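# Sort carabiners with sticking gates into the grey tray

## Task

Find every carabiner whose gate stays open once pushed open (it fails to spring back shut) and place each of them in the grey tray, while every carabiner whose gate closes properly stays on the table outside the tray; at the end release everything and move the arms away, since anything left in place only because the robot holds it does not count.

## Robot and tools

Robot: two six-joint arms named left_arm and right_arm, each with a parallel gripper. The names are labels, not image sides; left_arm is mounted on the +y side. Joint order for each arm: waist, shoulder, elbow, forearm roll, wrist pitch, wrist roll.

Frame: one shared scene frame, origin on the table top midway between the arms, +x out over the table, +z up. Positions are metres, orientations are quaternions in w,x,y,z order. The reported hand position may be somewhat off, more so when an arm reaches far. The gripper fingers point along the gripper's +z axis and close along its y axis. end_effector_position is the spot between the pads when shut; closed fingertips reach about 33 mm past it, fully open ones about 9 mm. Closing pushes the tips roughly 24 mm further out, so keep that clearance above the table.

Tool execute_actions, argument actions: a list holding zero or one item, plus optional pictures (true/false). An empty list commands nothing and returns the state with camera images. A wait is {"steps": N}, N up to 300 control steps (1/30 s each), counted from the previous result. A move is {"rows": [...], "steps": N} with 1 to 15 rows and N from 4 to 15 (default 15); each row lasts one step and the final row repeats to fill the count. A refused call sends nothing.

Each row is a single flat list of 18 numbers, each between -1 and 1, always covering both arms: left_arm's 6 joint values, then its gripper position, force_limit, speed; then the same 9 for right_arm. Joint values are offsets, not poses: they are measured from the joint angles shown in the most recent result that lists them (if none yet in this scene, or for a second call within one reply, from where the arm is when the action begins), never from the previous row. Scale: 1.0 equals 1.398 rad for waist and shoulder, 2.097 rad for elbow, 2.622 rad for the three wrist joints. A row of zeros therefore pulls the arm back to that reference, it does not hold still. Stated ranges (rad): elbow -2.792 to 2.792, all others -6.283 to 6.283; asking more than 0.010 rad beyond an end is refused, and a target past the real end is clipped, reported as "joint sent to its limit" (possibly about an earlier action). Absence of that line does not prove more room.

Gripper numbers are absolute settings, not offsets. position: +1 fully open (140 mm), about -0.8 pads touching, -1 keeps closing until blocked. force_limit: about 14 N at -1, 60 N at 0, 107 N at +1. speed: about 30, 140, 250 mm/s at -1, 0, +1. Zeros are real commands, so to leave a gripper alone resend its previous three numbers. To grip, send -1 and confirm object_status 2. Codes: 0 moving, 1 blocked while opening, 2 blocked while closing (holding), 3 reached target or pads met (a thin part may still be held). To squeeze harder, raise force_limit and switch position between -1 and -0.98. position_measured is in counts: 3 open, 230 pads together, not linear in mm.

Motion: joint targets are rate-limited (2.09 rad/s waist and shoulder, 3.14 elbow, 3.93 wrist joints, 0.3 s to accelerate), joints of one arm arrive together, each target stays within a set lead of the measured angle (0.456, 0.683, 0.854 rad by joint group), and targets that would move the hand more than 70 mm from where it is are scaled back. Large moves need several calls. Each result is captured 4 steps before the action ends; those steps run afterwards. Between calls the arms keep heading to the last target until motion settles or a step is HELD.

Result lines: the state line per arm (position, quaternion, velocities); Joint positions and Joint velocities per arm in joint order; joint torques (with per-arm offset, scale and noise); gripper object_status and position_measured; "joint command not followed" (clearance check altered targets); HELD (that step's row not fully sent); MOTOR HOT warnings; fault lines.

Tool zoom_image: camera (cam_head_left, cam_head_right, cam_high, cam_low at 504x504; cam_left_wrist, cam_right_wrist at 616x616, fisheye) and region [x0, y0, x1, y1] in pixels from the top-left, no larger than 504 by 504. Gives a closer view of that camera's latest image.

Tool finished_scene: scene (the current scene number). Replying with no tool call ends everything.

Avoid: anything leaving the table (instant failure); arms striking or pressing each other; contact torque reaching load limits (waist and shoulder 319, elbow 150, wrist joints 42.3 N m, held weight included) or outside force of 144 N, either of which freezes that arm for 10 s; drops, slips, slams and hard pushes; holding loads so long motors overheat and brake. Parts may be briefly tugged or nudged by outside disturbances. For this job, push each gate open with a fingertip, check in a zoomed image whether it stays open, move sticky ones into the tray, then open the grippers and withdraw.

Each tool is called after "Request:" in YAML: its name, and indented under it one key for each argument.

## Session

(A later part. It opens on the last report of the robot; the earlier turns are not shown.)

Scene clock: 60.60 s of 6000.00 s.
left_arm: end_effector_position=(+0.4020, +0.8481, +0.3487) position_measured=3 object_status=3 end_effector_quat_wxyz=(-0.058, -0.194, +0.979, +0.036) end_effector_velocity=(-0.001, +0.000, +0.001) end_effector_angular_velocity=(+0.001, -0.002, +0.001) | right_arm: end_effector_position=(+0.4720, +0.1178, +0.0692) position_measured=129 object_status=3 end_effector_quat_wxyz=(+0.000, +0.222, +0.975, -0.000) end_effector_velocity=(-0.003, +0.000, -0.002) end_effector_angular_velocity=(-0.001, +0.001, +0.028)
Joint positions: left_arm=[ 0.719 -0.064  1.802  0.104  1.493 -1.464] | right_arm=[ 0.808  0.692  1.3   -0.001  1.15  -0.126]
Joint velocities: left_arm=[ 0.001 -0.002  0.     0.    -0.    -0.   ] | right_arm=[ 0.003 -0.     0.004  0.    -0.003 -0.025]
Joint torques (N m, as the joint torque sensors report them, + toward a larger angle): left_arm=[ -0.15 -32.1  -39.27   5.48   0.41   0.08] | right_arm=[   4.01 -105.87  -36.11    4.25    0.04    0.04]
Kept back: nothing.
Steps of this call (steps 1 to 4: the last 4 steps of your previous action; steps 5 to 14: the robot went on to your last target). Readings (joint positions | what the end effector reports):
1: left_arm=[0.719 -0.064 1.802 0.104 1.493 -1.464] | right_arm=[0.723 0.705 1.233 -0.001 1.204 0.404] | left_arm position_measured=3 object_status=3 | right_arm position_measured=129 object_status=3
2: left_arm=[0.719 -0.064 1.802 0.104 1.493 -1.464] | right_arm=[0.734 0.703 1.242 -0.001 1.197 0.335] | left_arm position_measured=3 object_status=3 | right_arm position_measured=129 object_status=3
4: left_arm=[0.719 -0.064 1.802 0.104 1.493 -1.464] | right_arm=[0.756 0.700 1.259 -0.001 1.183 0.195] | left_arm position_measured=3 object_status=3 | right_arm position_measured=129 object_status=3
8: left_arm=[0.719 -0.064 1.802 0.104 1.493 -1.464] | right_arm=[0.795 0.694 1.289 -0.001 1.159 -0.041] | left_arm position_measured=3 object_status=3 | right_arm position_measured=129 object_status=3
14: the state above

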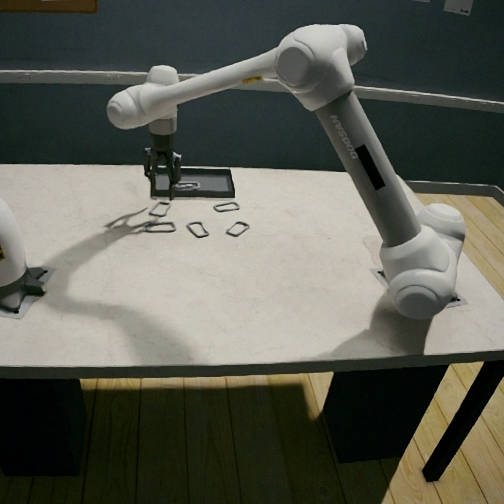

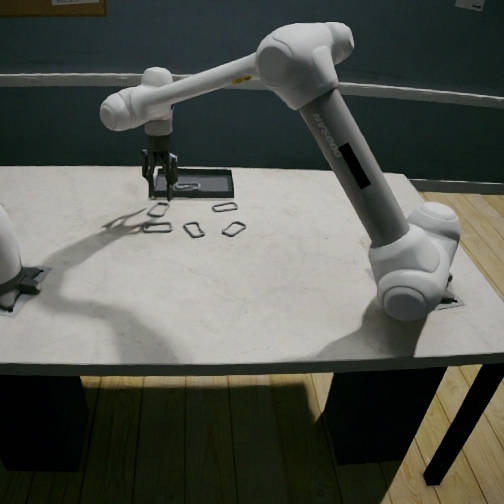

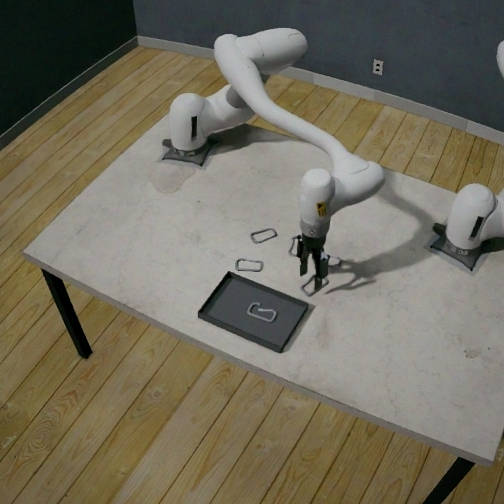

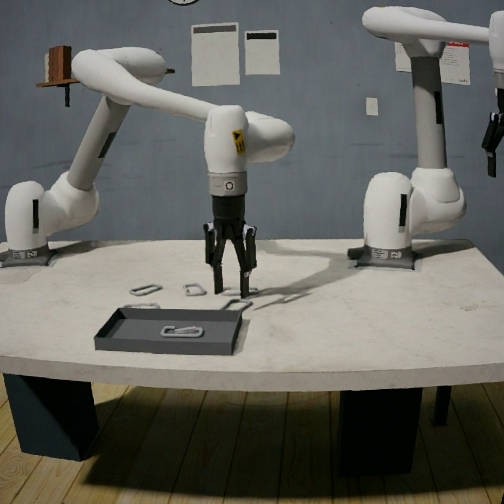

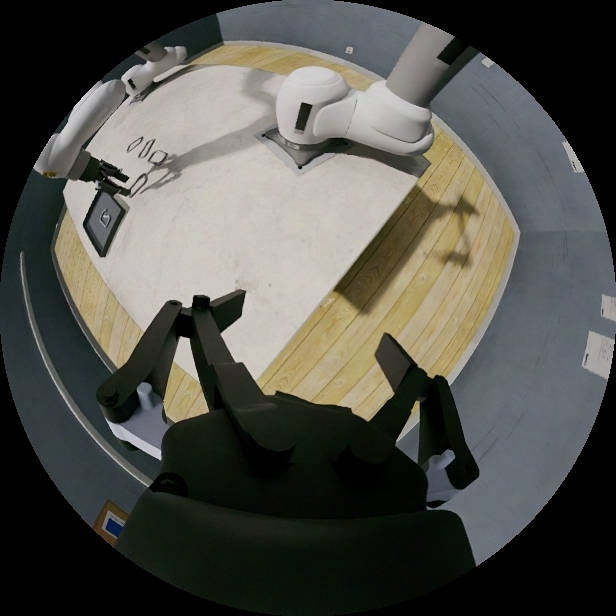

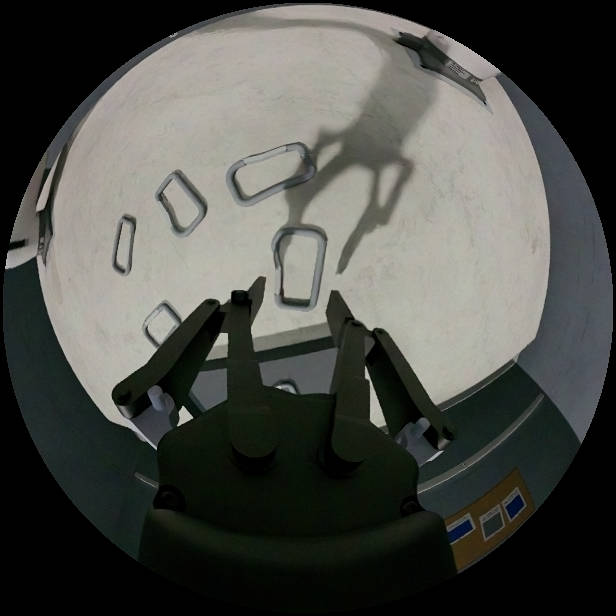

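Request:
zoom_image:
  camera: "cam_right_wrist"
  region: [200,180,420,400]

Region (200, 180, 420, 400) of cam_right_wrist's 616x616 image, scaled by 2.291, with more detail than that image has.

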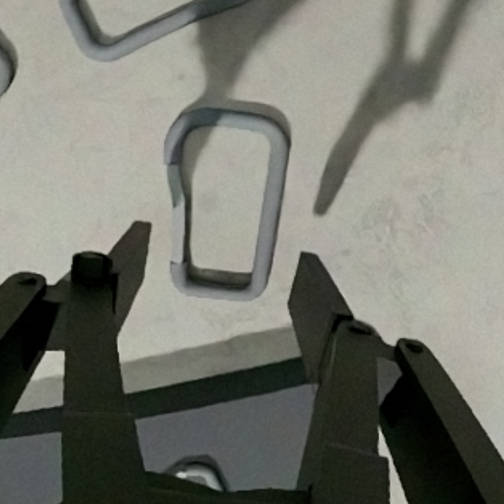

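Request:
execute_actions:
  actions:
    - {"rows":[[0,0,0,0,0,0,1,0,0.5,0.015,0.004,0.006,0,-0.008,0.027,0,-0.4,-0.3],[0,0,0,0,0,0,1,0,0.5,0.015,0.004,0.006,0,-0.008,0.027,0,-0.4,-0.3],[0,0,0,0,0,0,1,0,0.5,0.015,0.004,0.006,0,-0.008,0.027,0,-0.4,-0.3],[0,0,0,0,0,0,1,0,0.5,0.015,0.004,0.006,0,-0.008,0.027,0,-0.4,-0.3],[0,0,0,0,0,0,1,0,0.5,0.015,0.0105,0.0104,0,-0.014,0.027,0,-0.4,-0.3]],"steps":15}
  pictures: true

Request:
zoom_image:
  camera: "cam_right_wrist"
  region: [220,200,400,380]

Scene clock: 61.43 s of 6000.00 s.
left_arm: end_effector_position=(+0.4020, +0.8481, +0.3487) position_measured=3 object_status=3 end_effector_quat_wxyz=(-0.058, -0.194, +0.979, +0.036) end_effector_velocity=(-0.000, +0.001, +0.000) end_effector_angular_velocity=(+0.001, -0.000, +0.003) | right_arm: end_effector_position=(+0.4549, +0.1260, +0.0460) position_measured=129 object_status=3 end_effector_quat_wxyz=(+0.000, +0.246, +0.969, +0.000) end_effector_velocity=(-0.003, +0.000, -0.015) end_effector_angular_velocity=(-0.002, +0.001, -0.010)
Joint positions: left_arm=[ 0.719 -0.064  1.802  0.104  1.493 -1.464] | right_arm=[ 0.829  0.705  1.321 -0.     1.115 -0.056]
Joint velocities: left_arm=[ 0.001 -0.     0.     0.    -0.    -0.002] | right_arm=[ 0.003  0.011  0.011  0.    -0.02   0.013]
Joint torques (N m, as the joint torque sensors report them, + toward a larger angle): left_arm=[ -0.25 -32.51 -39.09   5.38   0.45   0.07] | right_arm=[   2.78 -108.14  -37.31    4.2     0.06   -0.26]
Steps of this call (steps 1 to 14: the robot went on to your last target; steps 15 to 25: the first 11 steps of this action). Readings (joint positions | what the end effector reports):
15: left_arm=[0.719 -0.064 1.802 0.104 1.493 -1.464] | right_arm=[0.809 0.692 1.300 -0.001 1.150 -0.128] | left_arm position_measured=3 object_status=3 | right_arm position_measured=129 object_status=3
16: left_arm=[0.719 -0.064 1.802 0.104 1.493 -1.464] | right_arm=[0.811 0.692 1.301 -0.001 1.148 -0.121] | left_arm position_measured=3 object_status=3 | right_arm position_measured=129 object_status=3
18: left_arm=[0.719 -0.064 1.802 0.104 1.493 -1.464] | right_arm=[0.821 0.694 1.308 -0.000 1.138 -0.085] | left_arm position_measured=3 object_status=3 | right_arm position_measured=129 object_status=3
22: left_arm=[0.719 -0.064 1.802 0.104 1.493 -1.464] | right_arm=[0.828 0.703 1.319 -0.000 1.119 -0.059] | left_arm position_measured=3 object_status=3 | right_arm position_measured=129 object_status=3
25: the state above

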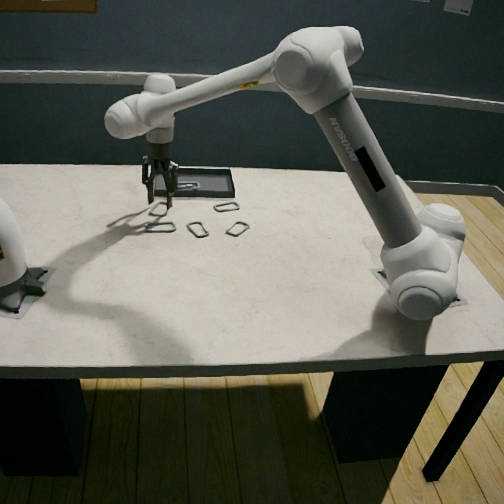

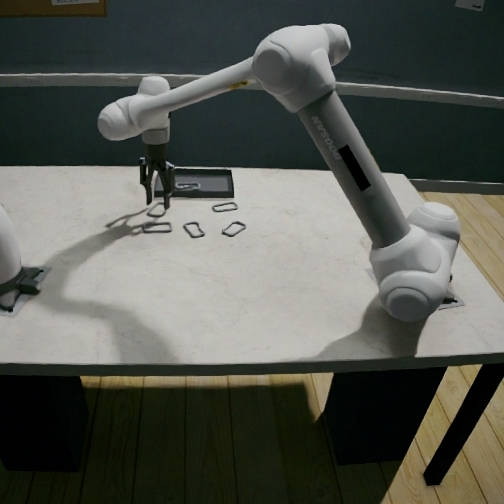

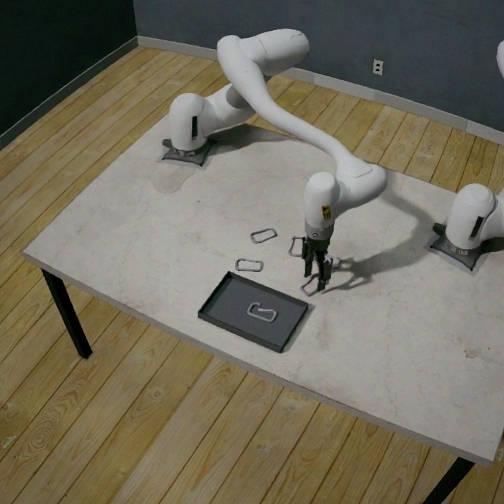

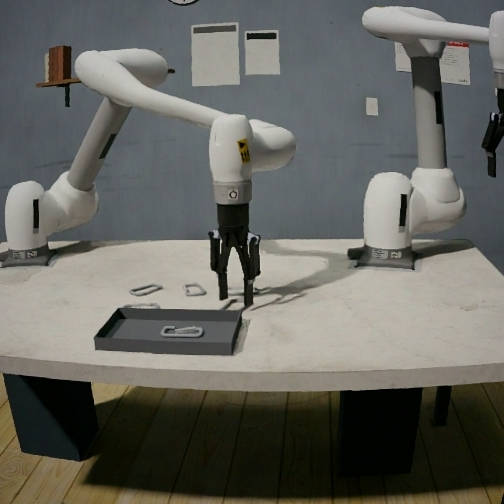

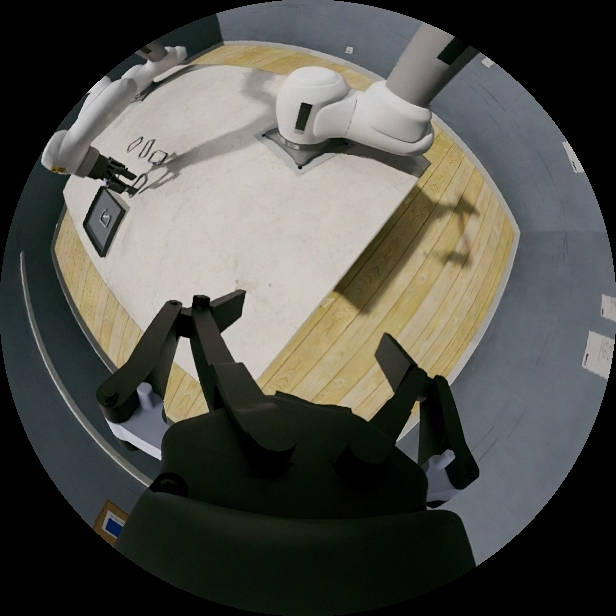

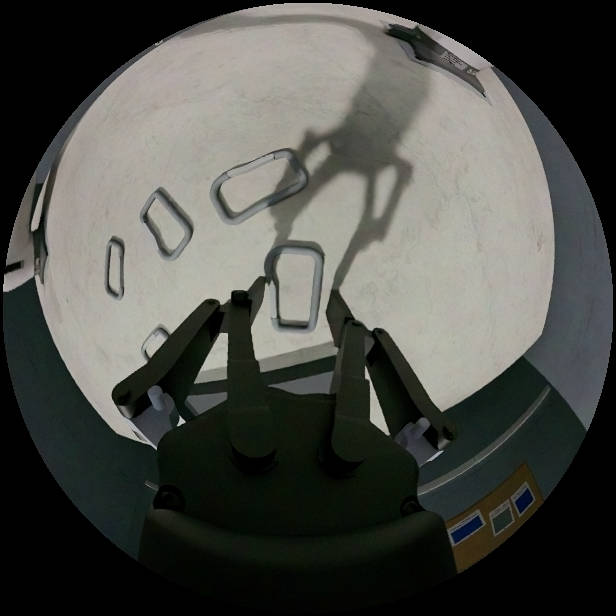

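Region (220, 200, 400, 380) of cam_right_wrist's 616x616 image, scaled by 2.800, with more detail than that image has.

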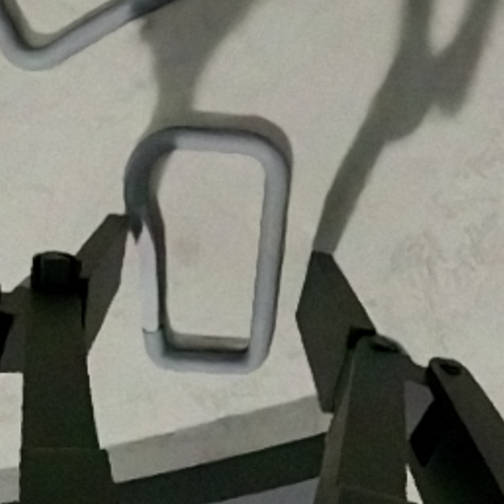

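Request:
execute_actions:
  actions:
    - {"rows":[[0,0,0,0,0,0,1,0,0.5,-0.0025,-0.0032,0.0036,0,-0.0011,-0.0013,0,-0.4,-0.3],[0,0,0,0,0,0,1,0,0.5,-0.0025,-0.0032,0.0036,0,-0.0011,-0.0013,0,-0.4,-0.3],[0,0,0,0,0,0,1,0,0.5,-0.0025,-0.0032,0.0036,0,-0.0011,-0.0013,0,-0.4,-0.3],[0,0,0,0,0,0,1,0,0.5,-0.0025,-0.0032,0.0036,0,-0.0011,-0.0013,0,-0.4,-0.3],[0,0,0,0,0,0,1,0,0.5,-0.0025,0.0021,0.0067,0,-0.0064,-0.0013,0,-0.4,-0.3]],"steps":14}
  pictures: true

Request:
zoom_image:
  camera: "cam_right_wrist"
  region: [220,200,400,380]

Scene clock: 62.33 s of 6000.00 s.
left_arm: end_effector_position=(+0.4020, +0.8481, +0.3487) position_measured=3 object_status=3 end_effector_quat_wxyz=(-0.058, -0.194, +0.979, +0.036) end_effector_velocity=(-0.001, +0.001, +0.000) end_effector_angular_velocity=(+0.000, -0.001, +0.003) | right_arm: end_effector_position=(+0.4560, +0.1221, +0.0376) position_measured=129 object_status=3 end_effector_quat_wxyz=(+0.000, +0.246, +0.969, +0.000) end_effector_velocity=(+0.002, -0.002, -0.018) end_effector_angular_velocity=(-0.002, +0.001, -0.001)
Joint positions: left_arm=[ 0.719 -0.064  1.802  0.104  1.493 -1.464] | right_arm=[ 0.826  0.707  1.334 -0.001  1.1   -0.059]
Joint velocities: left_arm=[ 0.002 -0.001 -0.    -0.    -0.    -0.002] | right_arm=[-0.002  0.013  0.012 -0.    -0.023 -0.002]
Joint torques (N m, as the joint torque sensors report them, + toward a larger angle): left_arm=[ -0.47 -32.33 -39.19   5.39   0.35   0.1 ] | right_arm=[   5.61 -107.63  -36.3     4.1    -0.08   -0.49]
Steps of this call (steps 1 to 4: the last 4 steps of your previous action; steps 5 to 15: the robot went on to your last target; steps 16 to 17: nothing new was sent; steps 18 to 27: the first 10 steps of this action). Readings (joint positions | what the end effector reports):
18: left_arm=[0.719 -0.064 1.802 0.104 1.493 -1.464] | right_arm=[0.829 0.706 1.322 -0.001 1.114 -0.055] | left_arm position_measured=3 object_status=3 | right_arm position_measured=129 object_status=3
19: left_arm=[0.719 -0.064 1.802 0.104 1.493 -1.464] | right_arm=[0.829 0.705 1.323 -0.001 1.113 -0.055] | left_arm position_measured=3 object_status=3 | right_arm position_measured=129 object_status=3
21: left_arm=[0.719 -0.064 1.802 0.104 1.493 -1.464] | right_arm=[0.827 0.703 1.326 -0.001 1.112 -0.058] | left_arm position_measured=3 object_status=3 | right_arm position_measured=129 object_status=3
25: left_arm=[0.719 -0.064 1.802 0.104 1.493 -1.464] | right_arm=[0.826 0.706 1.333 -0.001 1.102 -0.059] | left_arm position_measured=3 object_status=3 | right_arm position_measured=129 object_status=3
27: the state above

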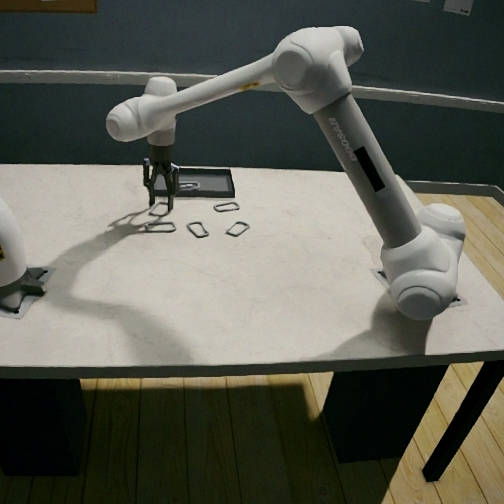

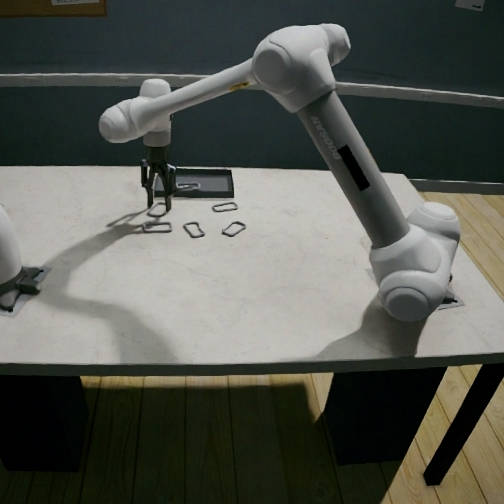

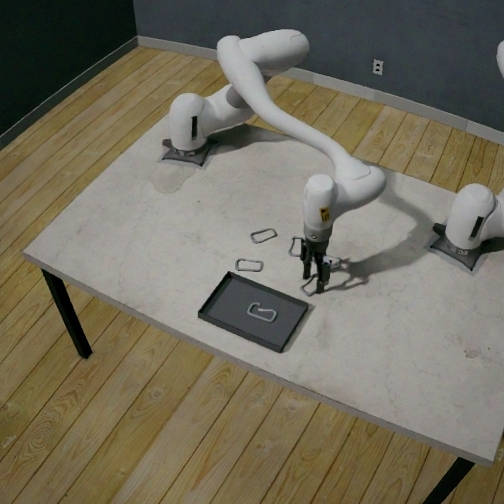

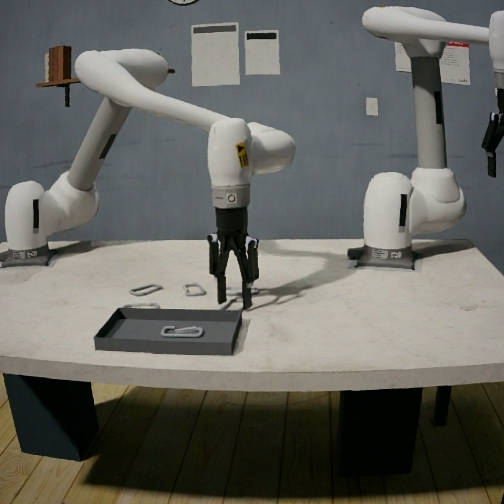

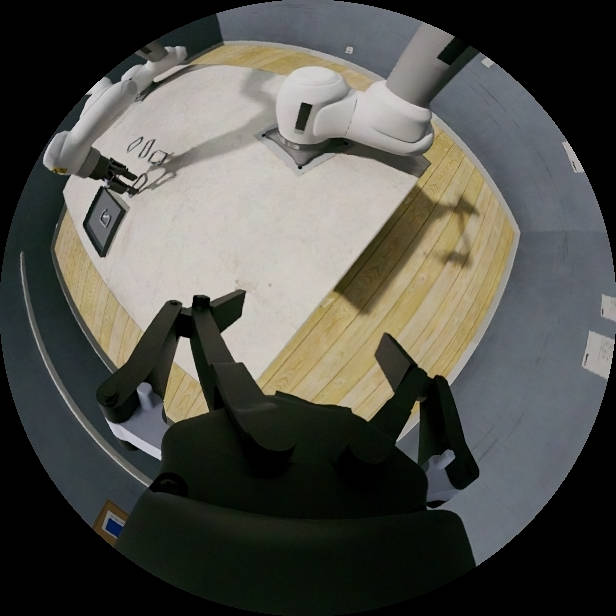

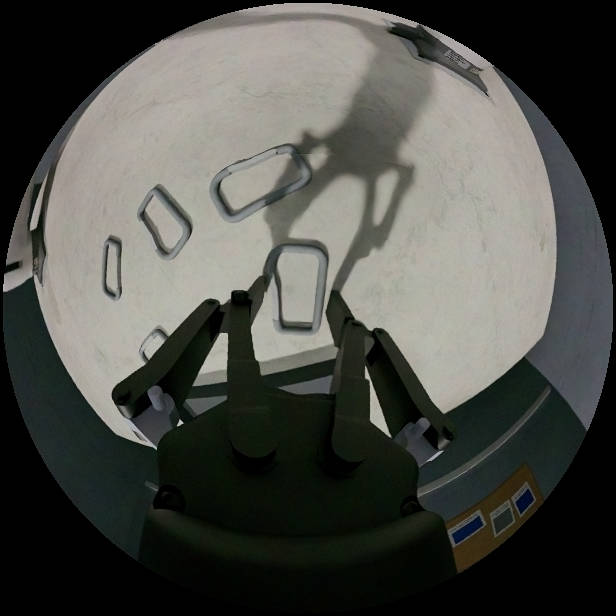

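Region (220, 200, 400, 380) of cam_right_wrist's 616x616 image, scaled by 2.800, with more detail than that image has.

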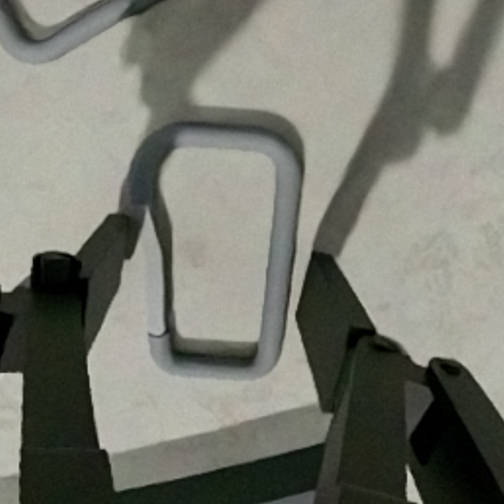

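Good. Close.

Request:
execute_actions:
  actions:
    - {"rows":[[0,0,0,0,0,0,1,0,0.5,0,0,0,0,0,0,-0.33,-0.4,-0.3]],"steps":15}
  pictures: true

Request:
zoom_image:
  camera: "cam_right_wrist"
  region: [220,200,400,380]

Request:
execute_actions:
  actions:
    - {"rows":[[0,0,0,0,0,0,1,0,0.5,0,-0.002,-0.0012,0,0.002,0,0,-0.4,-0.3]],"steps":15}
  pictures: true

Request:
zoom_image:
  camera: "cam_right_wrist"
  region: [220,200,400,380]

Scene clock: 62.87 s of 6000.00 s.
left_arm: end_effector_position=(+0.4020, +0.8481, +0.3487) position_measured=3 object_status=3 end_effector_quat_wxyz=(-0.058, -0.194, +0.979, +0.036) end_effector_velocity=(+0.000, -0.000, -0.000) end_effector_angular_velocity=(-0.000, +0.000, -0.001) | right_arm: end_effector_position=(+0.4562, +0.1221, +0.0378) position_measured=169 object_status=0 end_effector_quat_wxyz=(+0.000, +0.246, +0.969, +0.000) end_effector_velocity=(+0.000, -0.000, +0.001) end_effector_angular_velocity=(+0.000, -0.001, +0.001)
Joint positions: left_arm=[ 0.719 -0.064  1.802  0.104  1.493 -1.464] | right_arm=[ 0.826  0.707  1.334 -0.     1.1   -0.059]
Joint velocities: left_arm=[-0.  0.  0. -0. -0.  0.] | right_arm=[-0.    -0.001 -0.    -0.001  0.001 -0.   ]
Joint torques (N m, as the joint torque sensors report them, + toward a larger angle): left_arm=[  0.24 -32.41 -39.36   5.4    0.43   0.12] | right_arm=[  2.44 -76.52 -14.43   4.23   3.56  -0.09]
Steps of this call (steps 1 to 4: the last 4 steps of your previous action; step 5: the robot went on to your last target; steps 6 to 16: the first 11 steps of this action). Readings (joint positions | what the end effector reports):
6: left_arm=[0.719 -0.064 1.802 0.104 1.493 -1.464] | right_arm=[0.826 0.708 1.335 -0.000 1.098 -0.059] | left_arm position_measured=3 object_status=3 | right_arm position_measured=129 object_status=0
7: left_arm=[0.719 -0.064 1.802 0.104 1.493 -1.464] | right_arm=[0.826 0.708 1.335 -0.000 1.098 -0.059] | left_arm position_measured=3 object_status=3 | right_arm position_measured=131 object_status=0
9: left_arm=[0.719 -0.064 1.802 0.104 1.493 -1.464] | right_arm=[0.826 0.708 1.334 -0.000 1.099 -0.059] | left_arm position_measured=3 object_status=3 | right_arm position_measured=142 object_status=0
13: left_arm=[0.719 -0.064 1.802 0.104 1.493 -1.464] | right_arm=[0.826 0.707 1.334 -0.000 1.100 -0.059] | left_arm position_measured=3 object_status=3 | right_arm position_measured=165 object_status=0
16: the state above

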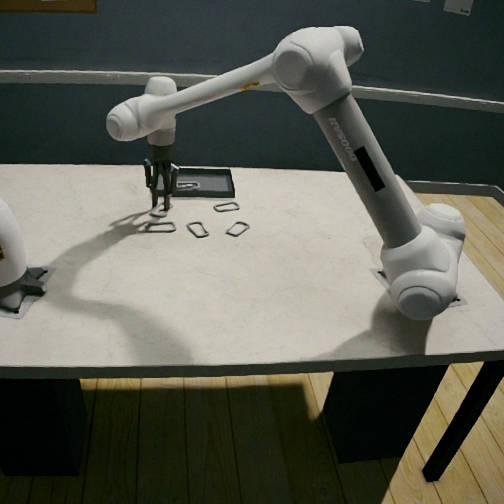

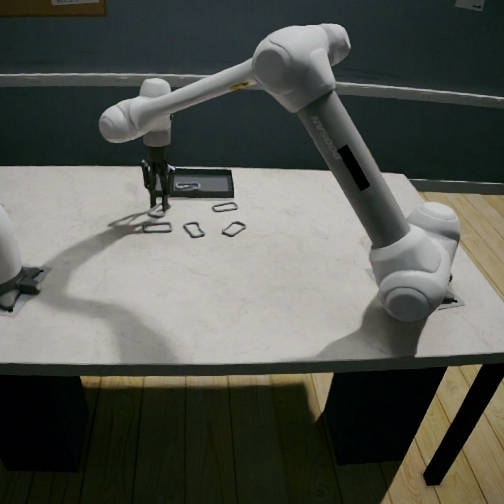

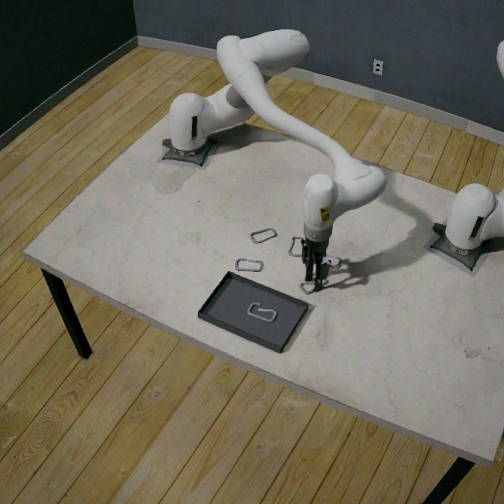

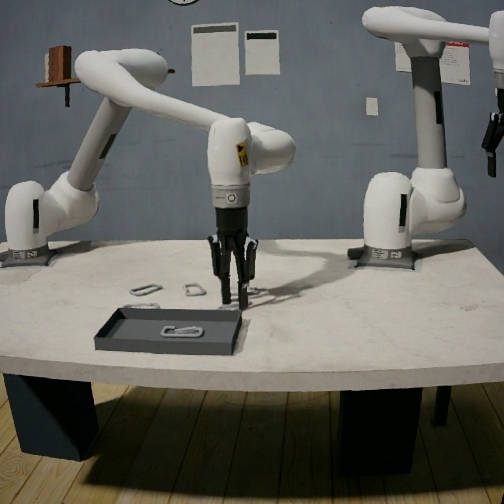

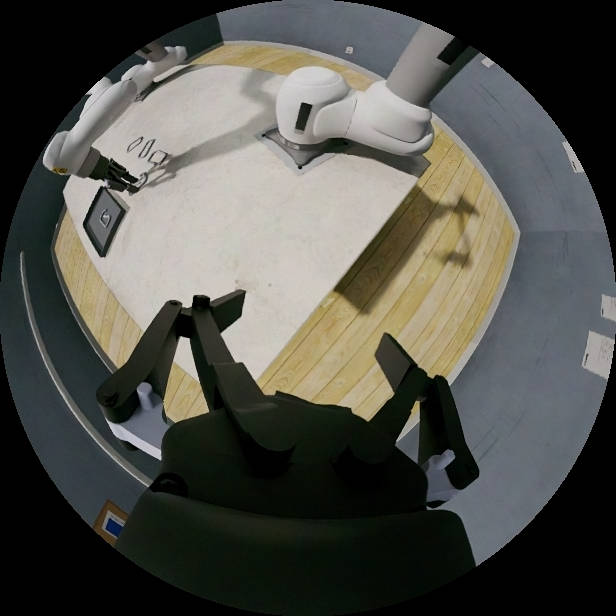

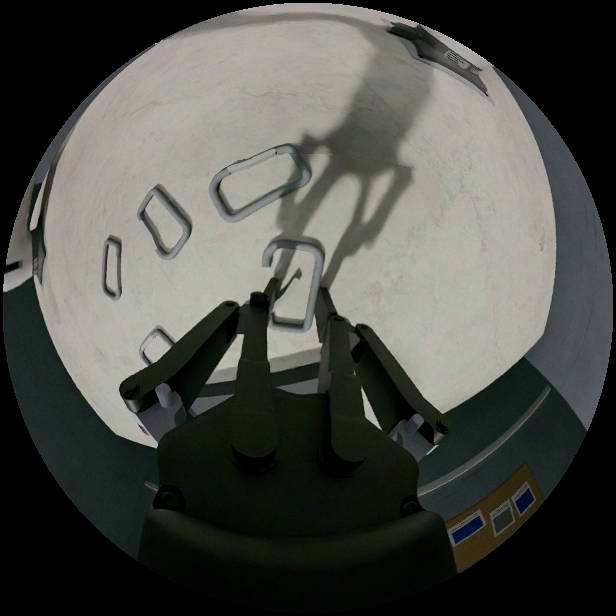

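Region (220, 200, 400, 380) of cam_right_wrist's 616x616 image, scaled by 2.800, with more detail than that image has.

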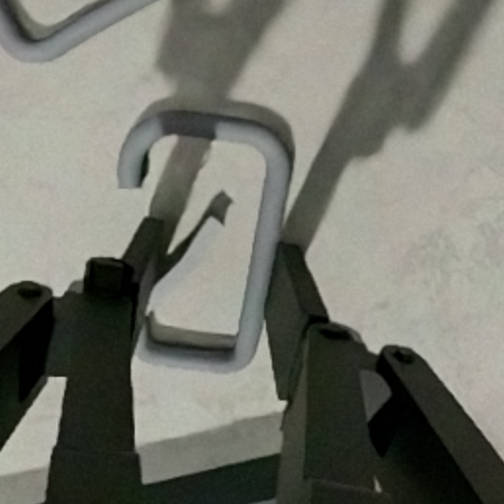

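Scene clock: 63.37 s of 6000.00 s.
left_arm: end_effector_position=(+0.4020, +0.8481, +0.3487) position_measured=3 object_status=3 end_effector_quat_wxyz=(-0.058, -0.194, +0.979, +0.036) end_effector_velocity=(-0.000, +0.000, -0.000) end_effector_angular_velocity=(+0.001, +0.001, +0.002) | right_arm: end_effector_position=(+0.4562, +0.1221, +0.0414) position_measured=129 object_status=0 end_effector_quat_wxyz=(+0.000, +0.246, +0.969, +0.000) end_effector_velocity=(+0.000, +0.000, -0.000) end_effector_angular_velocity=(-0.000, +0.000, +0.000)
Joint positions: left_arm=[ 0.719 -0.064  1.802  0.104  1.493 -1.464] | right_arm=[ 0.826  0.705  1.331 -0.     1.105 -0.059]
Joint velocities: left_arm=[ 0.001  0.001 -0.     0.001 -0.    -0.002] | right_arm=[-0.     0.001 -0.001  0.     0.001 -0.   ]
Joint torques (N m, as the joint torque sensors report them, + toward a larger angle): left_arm=[  0.15 -32.96 -39.12   5.49   0.38   0.04] | right_arm=[   4.16 -106.27  -34.99    3.94   -0.32   -0.32]
Steps of this call (steps 1 to 4: the last 4 steps of your previous action; steps 5 to 15: the first 11 steps of this action, its rows measured from where the robot was after step 4). Readings (joint positions | what the end effector reports):
4: left_arm=[0.719 -0.064 1.802 0.104 1.493 -1.464] | right_arm=[0.826 0.707 1.334 -0.000 1.100 -0.059] | left_arm position_measured=3 object_status=3 | right_arm position_measured=169 object_status=2
5: left_arm=[0.719 -0.064 1.802 0.104 1.493 -1.464] | right_arm=[0.826 0.707 1.334 -0.000 1.100 -0.059] | left_arm position_measured=3 object_status=3 | right_arm position_measured=169 object_status=0
6: left_arm=[0.719 -0.064 1.802 0.104 1.493 -1.464] | right_arm=[0.826 0.707 1.334 -0.000 1.102 -0.059] | left_arm position_measured=3 object_status=3 | right_arm position_measured=168 object_status=0
8: left_arm=[0.719 -0.064 1.802 0.104 1.493 -1.464] | right_arm=[0.826 0.706 1.333 -0.000 1.104 -0.059] | left_arm position_measured=3 object_status=3 | right_arm position_measured=156 object_status=0
12: left_arm=[0.719 -0.064 1.802 0.104 1.493 -1.464] | right_arm=[0.826 0.705 1.332 -0.000 1.105 -0.059] | left_arm position_measured=3 object_status=3 | right_arm position_measured=133 object_status=0
15: the state above

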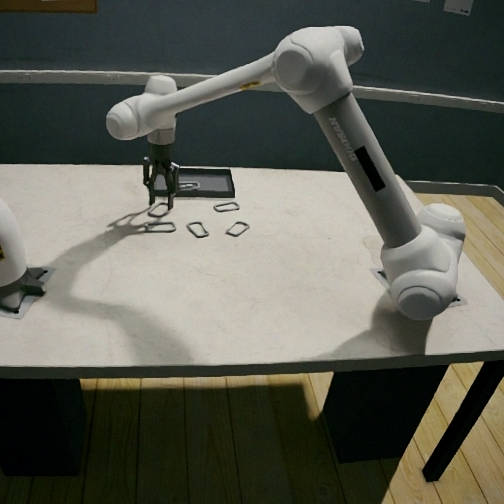

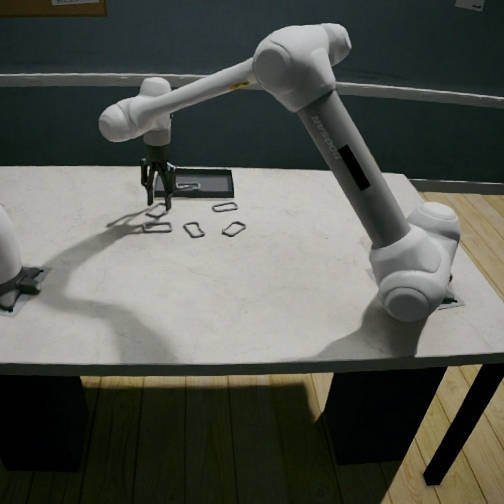

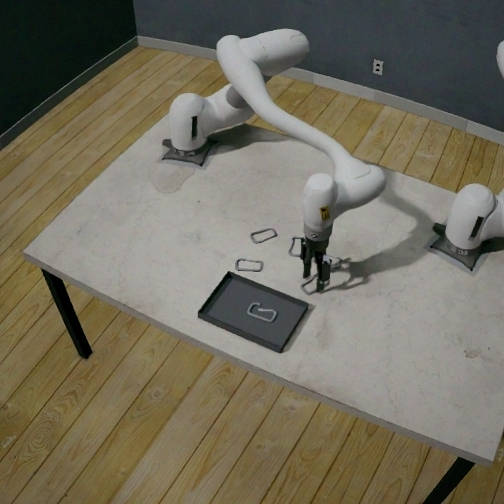

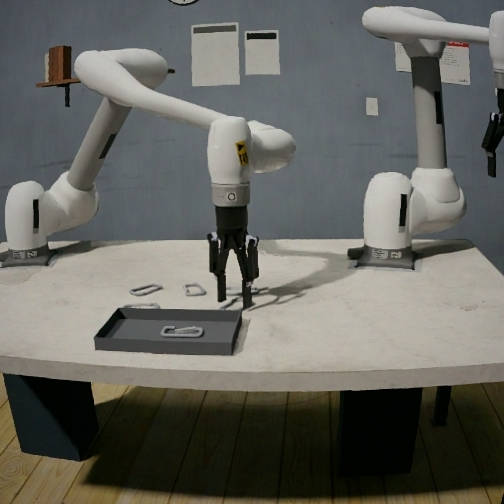

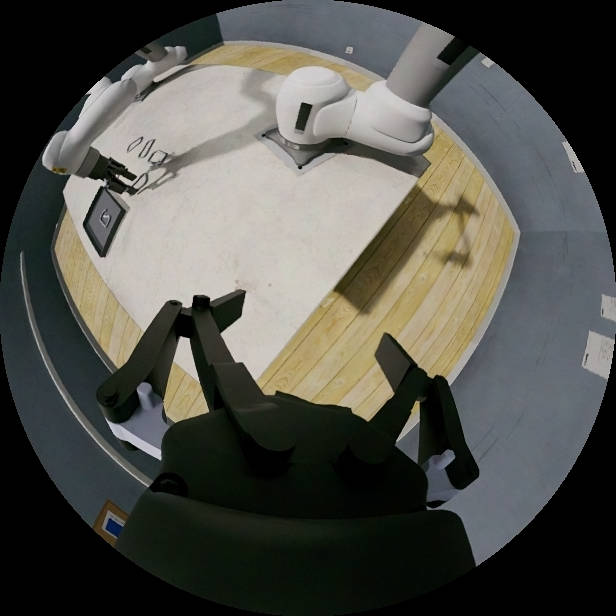

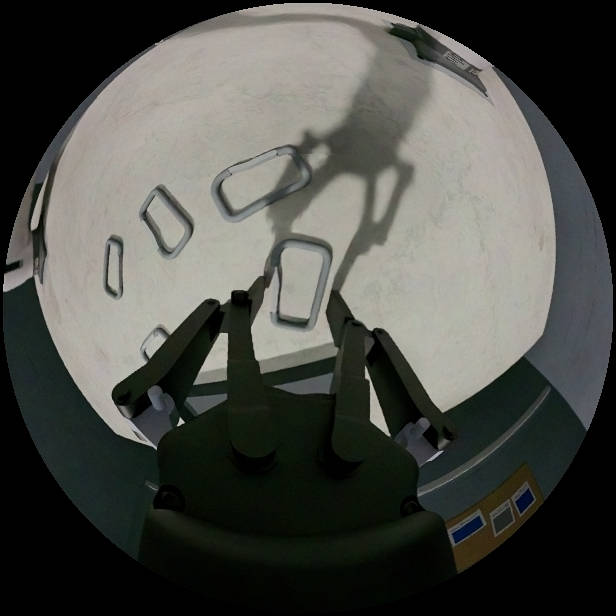

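Region (220, 200, 400, 380) of cam_right_wrist's 616x616 image, scaled by 2.800, with more detail than that image has.

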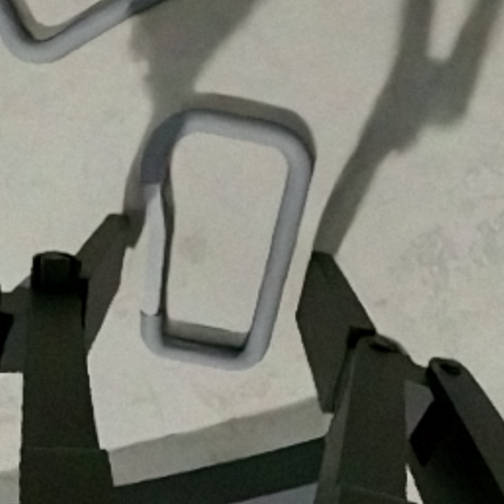

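Request:
execute_actions:
  actions:
    - {"rows":[[0,0,0,0,0,0,1,0,0.5,0,-0.016,-0.009,0,0.016,0,0,-0.4,-0.3],[0,0,0,0,0,0,1,0,0.5,0,-0.016,-0.009,0,0.016,0,0,-0.4,-0.3],[0,0,0,0,0,0,1,0,0.5,0,-0.016,-0.009,0,0.016,0,0,-0.4,-0.3],[0,0,0,0,0,0,1,0,0.5,0,-0.016,-0.009,0,0.016,0,0,-0.4,-0.3],[0,0,0,0,0,0,1,0,0.5,0.0773,-0.0544,0.042,0,-0.0044,0.4176,0,-0.4,-0.3]],"steps":15}

Request:
execute_actions:
  actions:
    - {"steps":16}
  pictures: true

Request:
zoom_image:
  camera: "cam_right_wrist"
  region: [200,180,420,400]

Scene clock: 64.13 s of 6000.00 s.
left_arm: end_effector_position=(+0.4020, +0.8481, +0.3487) position_measured=3 object_status=3 end_effector_quat_wxyz=(-0.058, -0.194, +0.979, +0.036) end_effector_velocity=(+0.000, -0.000, -0.000) end_effector_angular_velocity=(-0.000, +0.001, +0.000) | right_arm: end_effector_position=(+0.4255, +0.1263, +0.0717) position_measured=129 object_status=3 end_effector_quat_wxyz=(+0.001, +0.353, +0.936, +0.004) end_effector_velocity=(-0.305, +0.032, -0.027) end_effector_angular_velocity=(-0.009, +0.028, -2.203)
Joint positions: left_arm=[ 0.719 -0.064  1.802  0.104  1.493 -1.464] | right_arm=[ 0.857  0.663  1.346 -0.001  1.125  0.196]
Joint velocities: left_arm=[-0.001  0.001  0.     0.    -0.    -0.001] | right_arm=[ 0.315 -0.141  0.3    0.    -0.136  2.517]
Joint torques (N m, as the joint torque sensors report them, + toward a larger angle): left_arm=[ -0.47 -32.21 -39.03   5.5    0.44   0.05] | right_arm=[ 15.34 -96.12 -30.19   3.87  -0.06  -0.16]
Steps of this call (steps 1 to 4: the last 4 steps of your previous action; steps 5 to 12: the robot went on to your last target; steps 13 to 23: the first 11 steps of this action). Readings (joint positions | what the end effector reports):
13: left_arm=[0.719 -0.064 1.802 0.104 1.493 -1.464] | right_arm=[0.826 0.705 1.331 -0.000 1.105 -0.059] | left_arm position_measured=3 object_status=3 | right_arm position_measured=129 object_status=3
14: left_arm=[0.719 -0.064 1.802 0.104 1.493 -1.464] | right_arm=[0.826 0.702 1.329 -0.001 1.112 -0.059] | left_arm position_measured=3 object_status=3 | right_arm position_measured=129 object_status=3
16: left_arm=[0.719 -0.064 1.802 0.104 1.493 -1.464] | right_arm=[0.826 0.689 1.318 -0.001 1.133 -0.059] | left_arm position_measured=3 object_status=3 | right_arm position_measured=129 object_status=3
20: left_arm=[0.719 -0.064 1.802 0.104 1.493 -1.464] | right_arm=[0.833 0.677 1.323 -0.001 1.137 0.004] | left_arm position_measured=3 object_status=3 | right_arm position_measured=129 object_status=3
23: the state above

Scene clock: 64.67 s of 6000.00 s.
left_arm: end_effector_position=(+0.4020, +0.8481, +0.3487) position_measured=3 object_status=3 end_effector_quat_wxyz=(-0.058, -0.194, +0.979, +0.036) end_effector_velocity=(+0.000, +0.000, -0.001) end_effector_angular_velocity=(-0.000, +0.001, -0.000) | right_arm: end_effector_position=(+0.3517, +0.1295, +0.0646) position_measured=129 object_status=3 end_effector_quat_wxyz=(+0.000, +0.675, +0.737, +0.000) end_effector_velocity=(-0.001, +0.000, -0.000) end_effector_angular_velocity=(-0.000, -0.001, -0.007)
Joint positions: left_arm=[ 0.719 -0.064  1.802  0.104  1.493 -1.464] | right_arm=[ 0.934  0.629  1.419 -0.001  1.093  1.035]
Joint velocities: left_arm=[ 0.     0.001 -0.     0.    -0.     0.   ] | right_arm=[ 0.001 -0.     0.001 -0.001 -0.     0.008]
Joint torques (N m, as the joint torque sensors report them, + toward a larger angle): left_arm=[ -0.18 -32.71 -38.96   5.4    0.4   -0.07] | right_arm=[  2.4  -98.33 -35.58   3.89   0.01   0.24]
Kept back: nothing.
Steps of this call (steps 1 to 4: the last 4 steps of your previous action; steps 5 to 16: the robot went on to your last target). Readings (joint positions | what the end effector reports):
1: left_arm=[0.719 -0.064 1.802 0.104 1.493 -1.464] | right_arm=[0.868 0.658 1.356 -0.001 1.121 0.289] | left_arm position_measured=3 object_status=3 | right_arm position_measured=129 object_status=3
2: left_arm=[0.719 -0.064 1.802 0.104 1.493 -1.464] | right_arm=[0.879 0.654 1.366 -0.001 1.117 0.391] | left_arm position_measured=3 object_status=3 | right_arm position_measured=129 object_status=3
4: left_arm=[0.719 -0.064 1.802 0.104 1.493 -1.464] | right_arm=[0.897 0.646 1.384 -0.001 1.109 0.595] | left_arm position_measured=3 object_status=3 | right_arm position_measured=129 object_status=3
8: left_arm=[0.719 -0.064 1.802 0.104 1.493 -1.464] | right_arm=[0.924 0.633 1.410 -0.001 1.098 0.909] | left_arm position_measured=3 object_status=3 | right_arm position_measured=129 object_status=3
16: the state above

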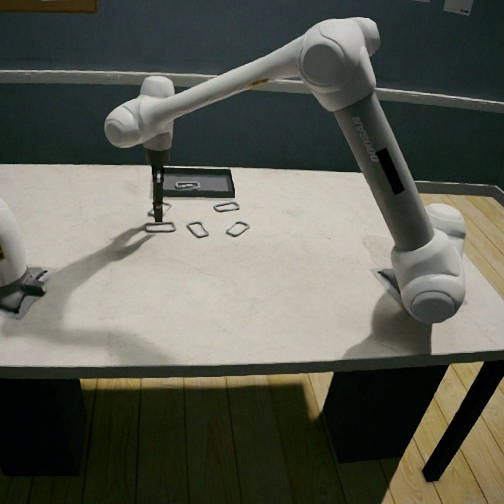

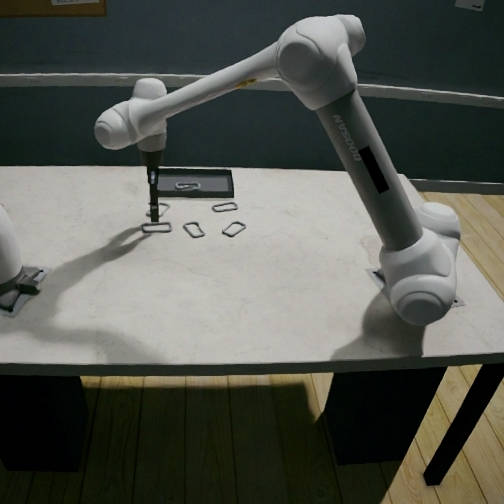

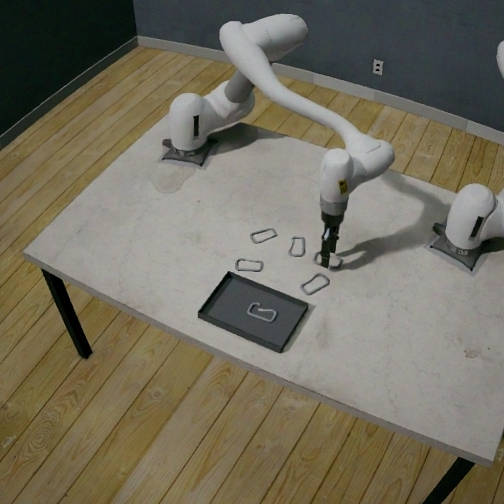

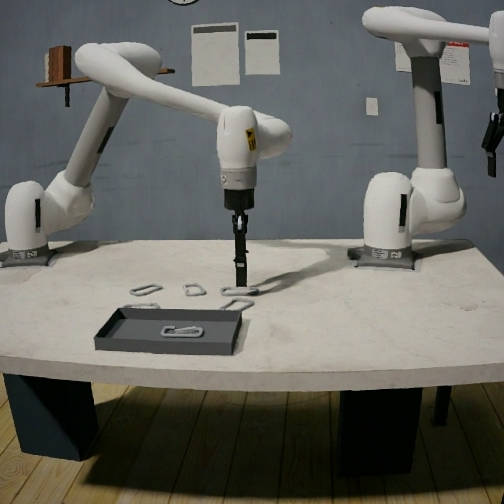

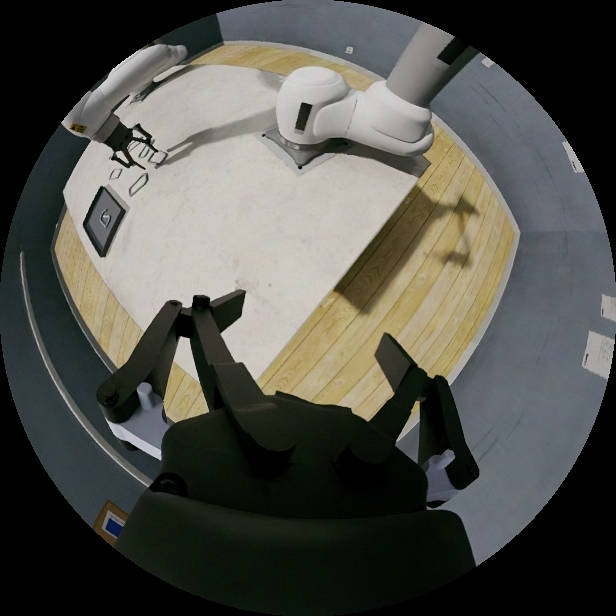

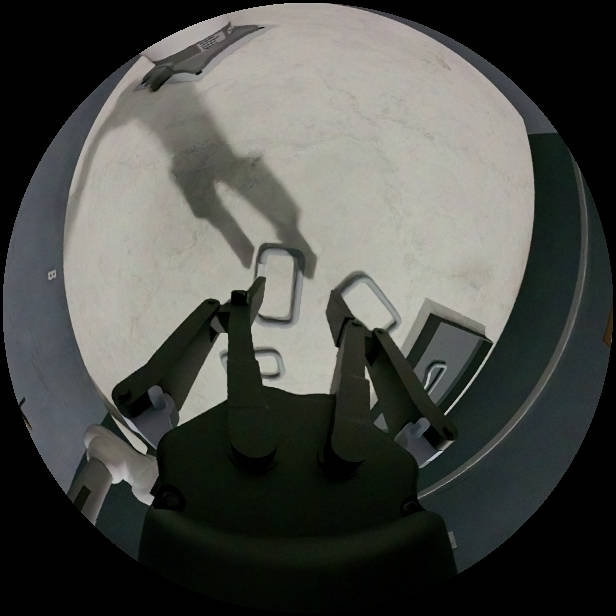

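Region (200, 180, 420, 400) of cam_right_wrist's 616x616 image, scaled by 2.291, with more detail than that image has.

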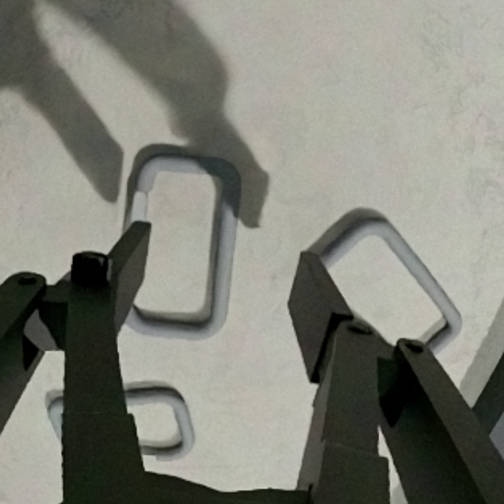

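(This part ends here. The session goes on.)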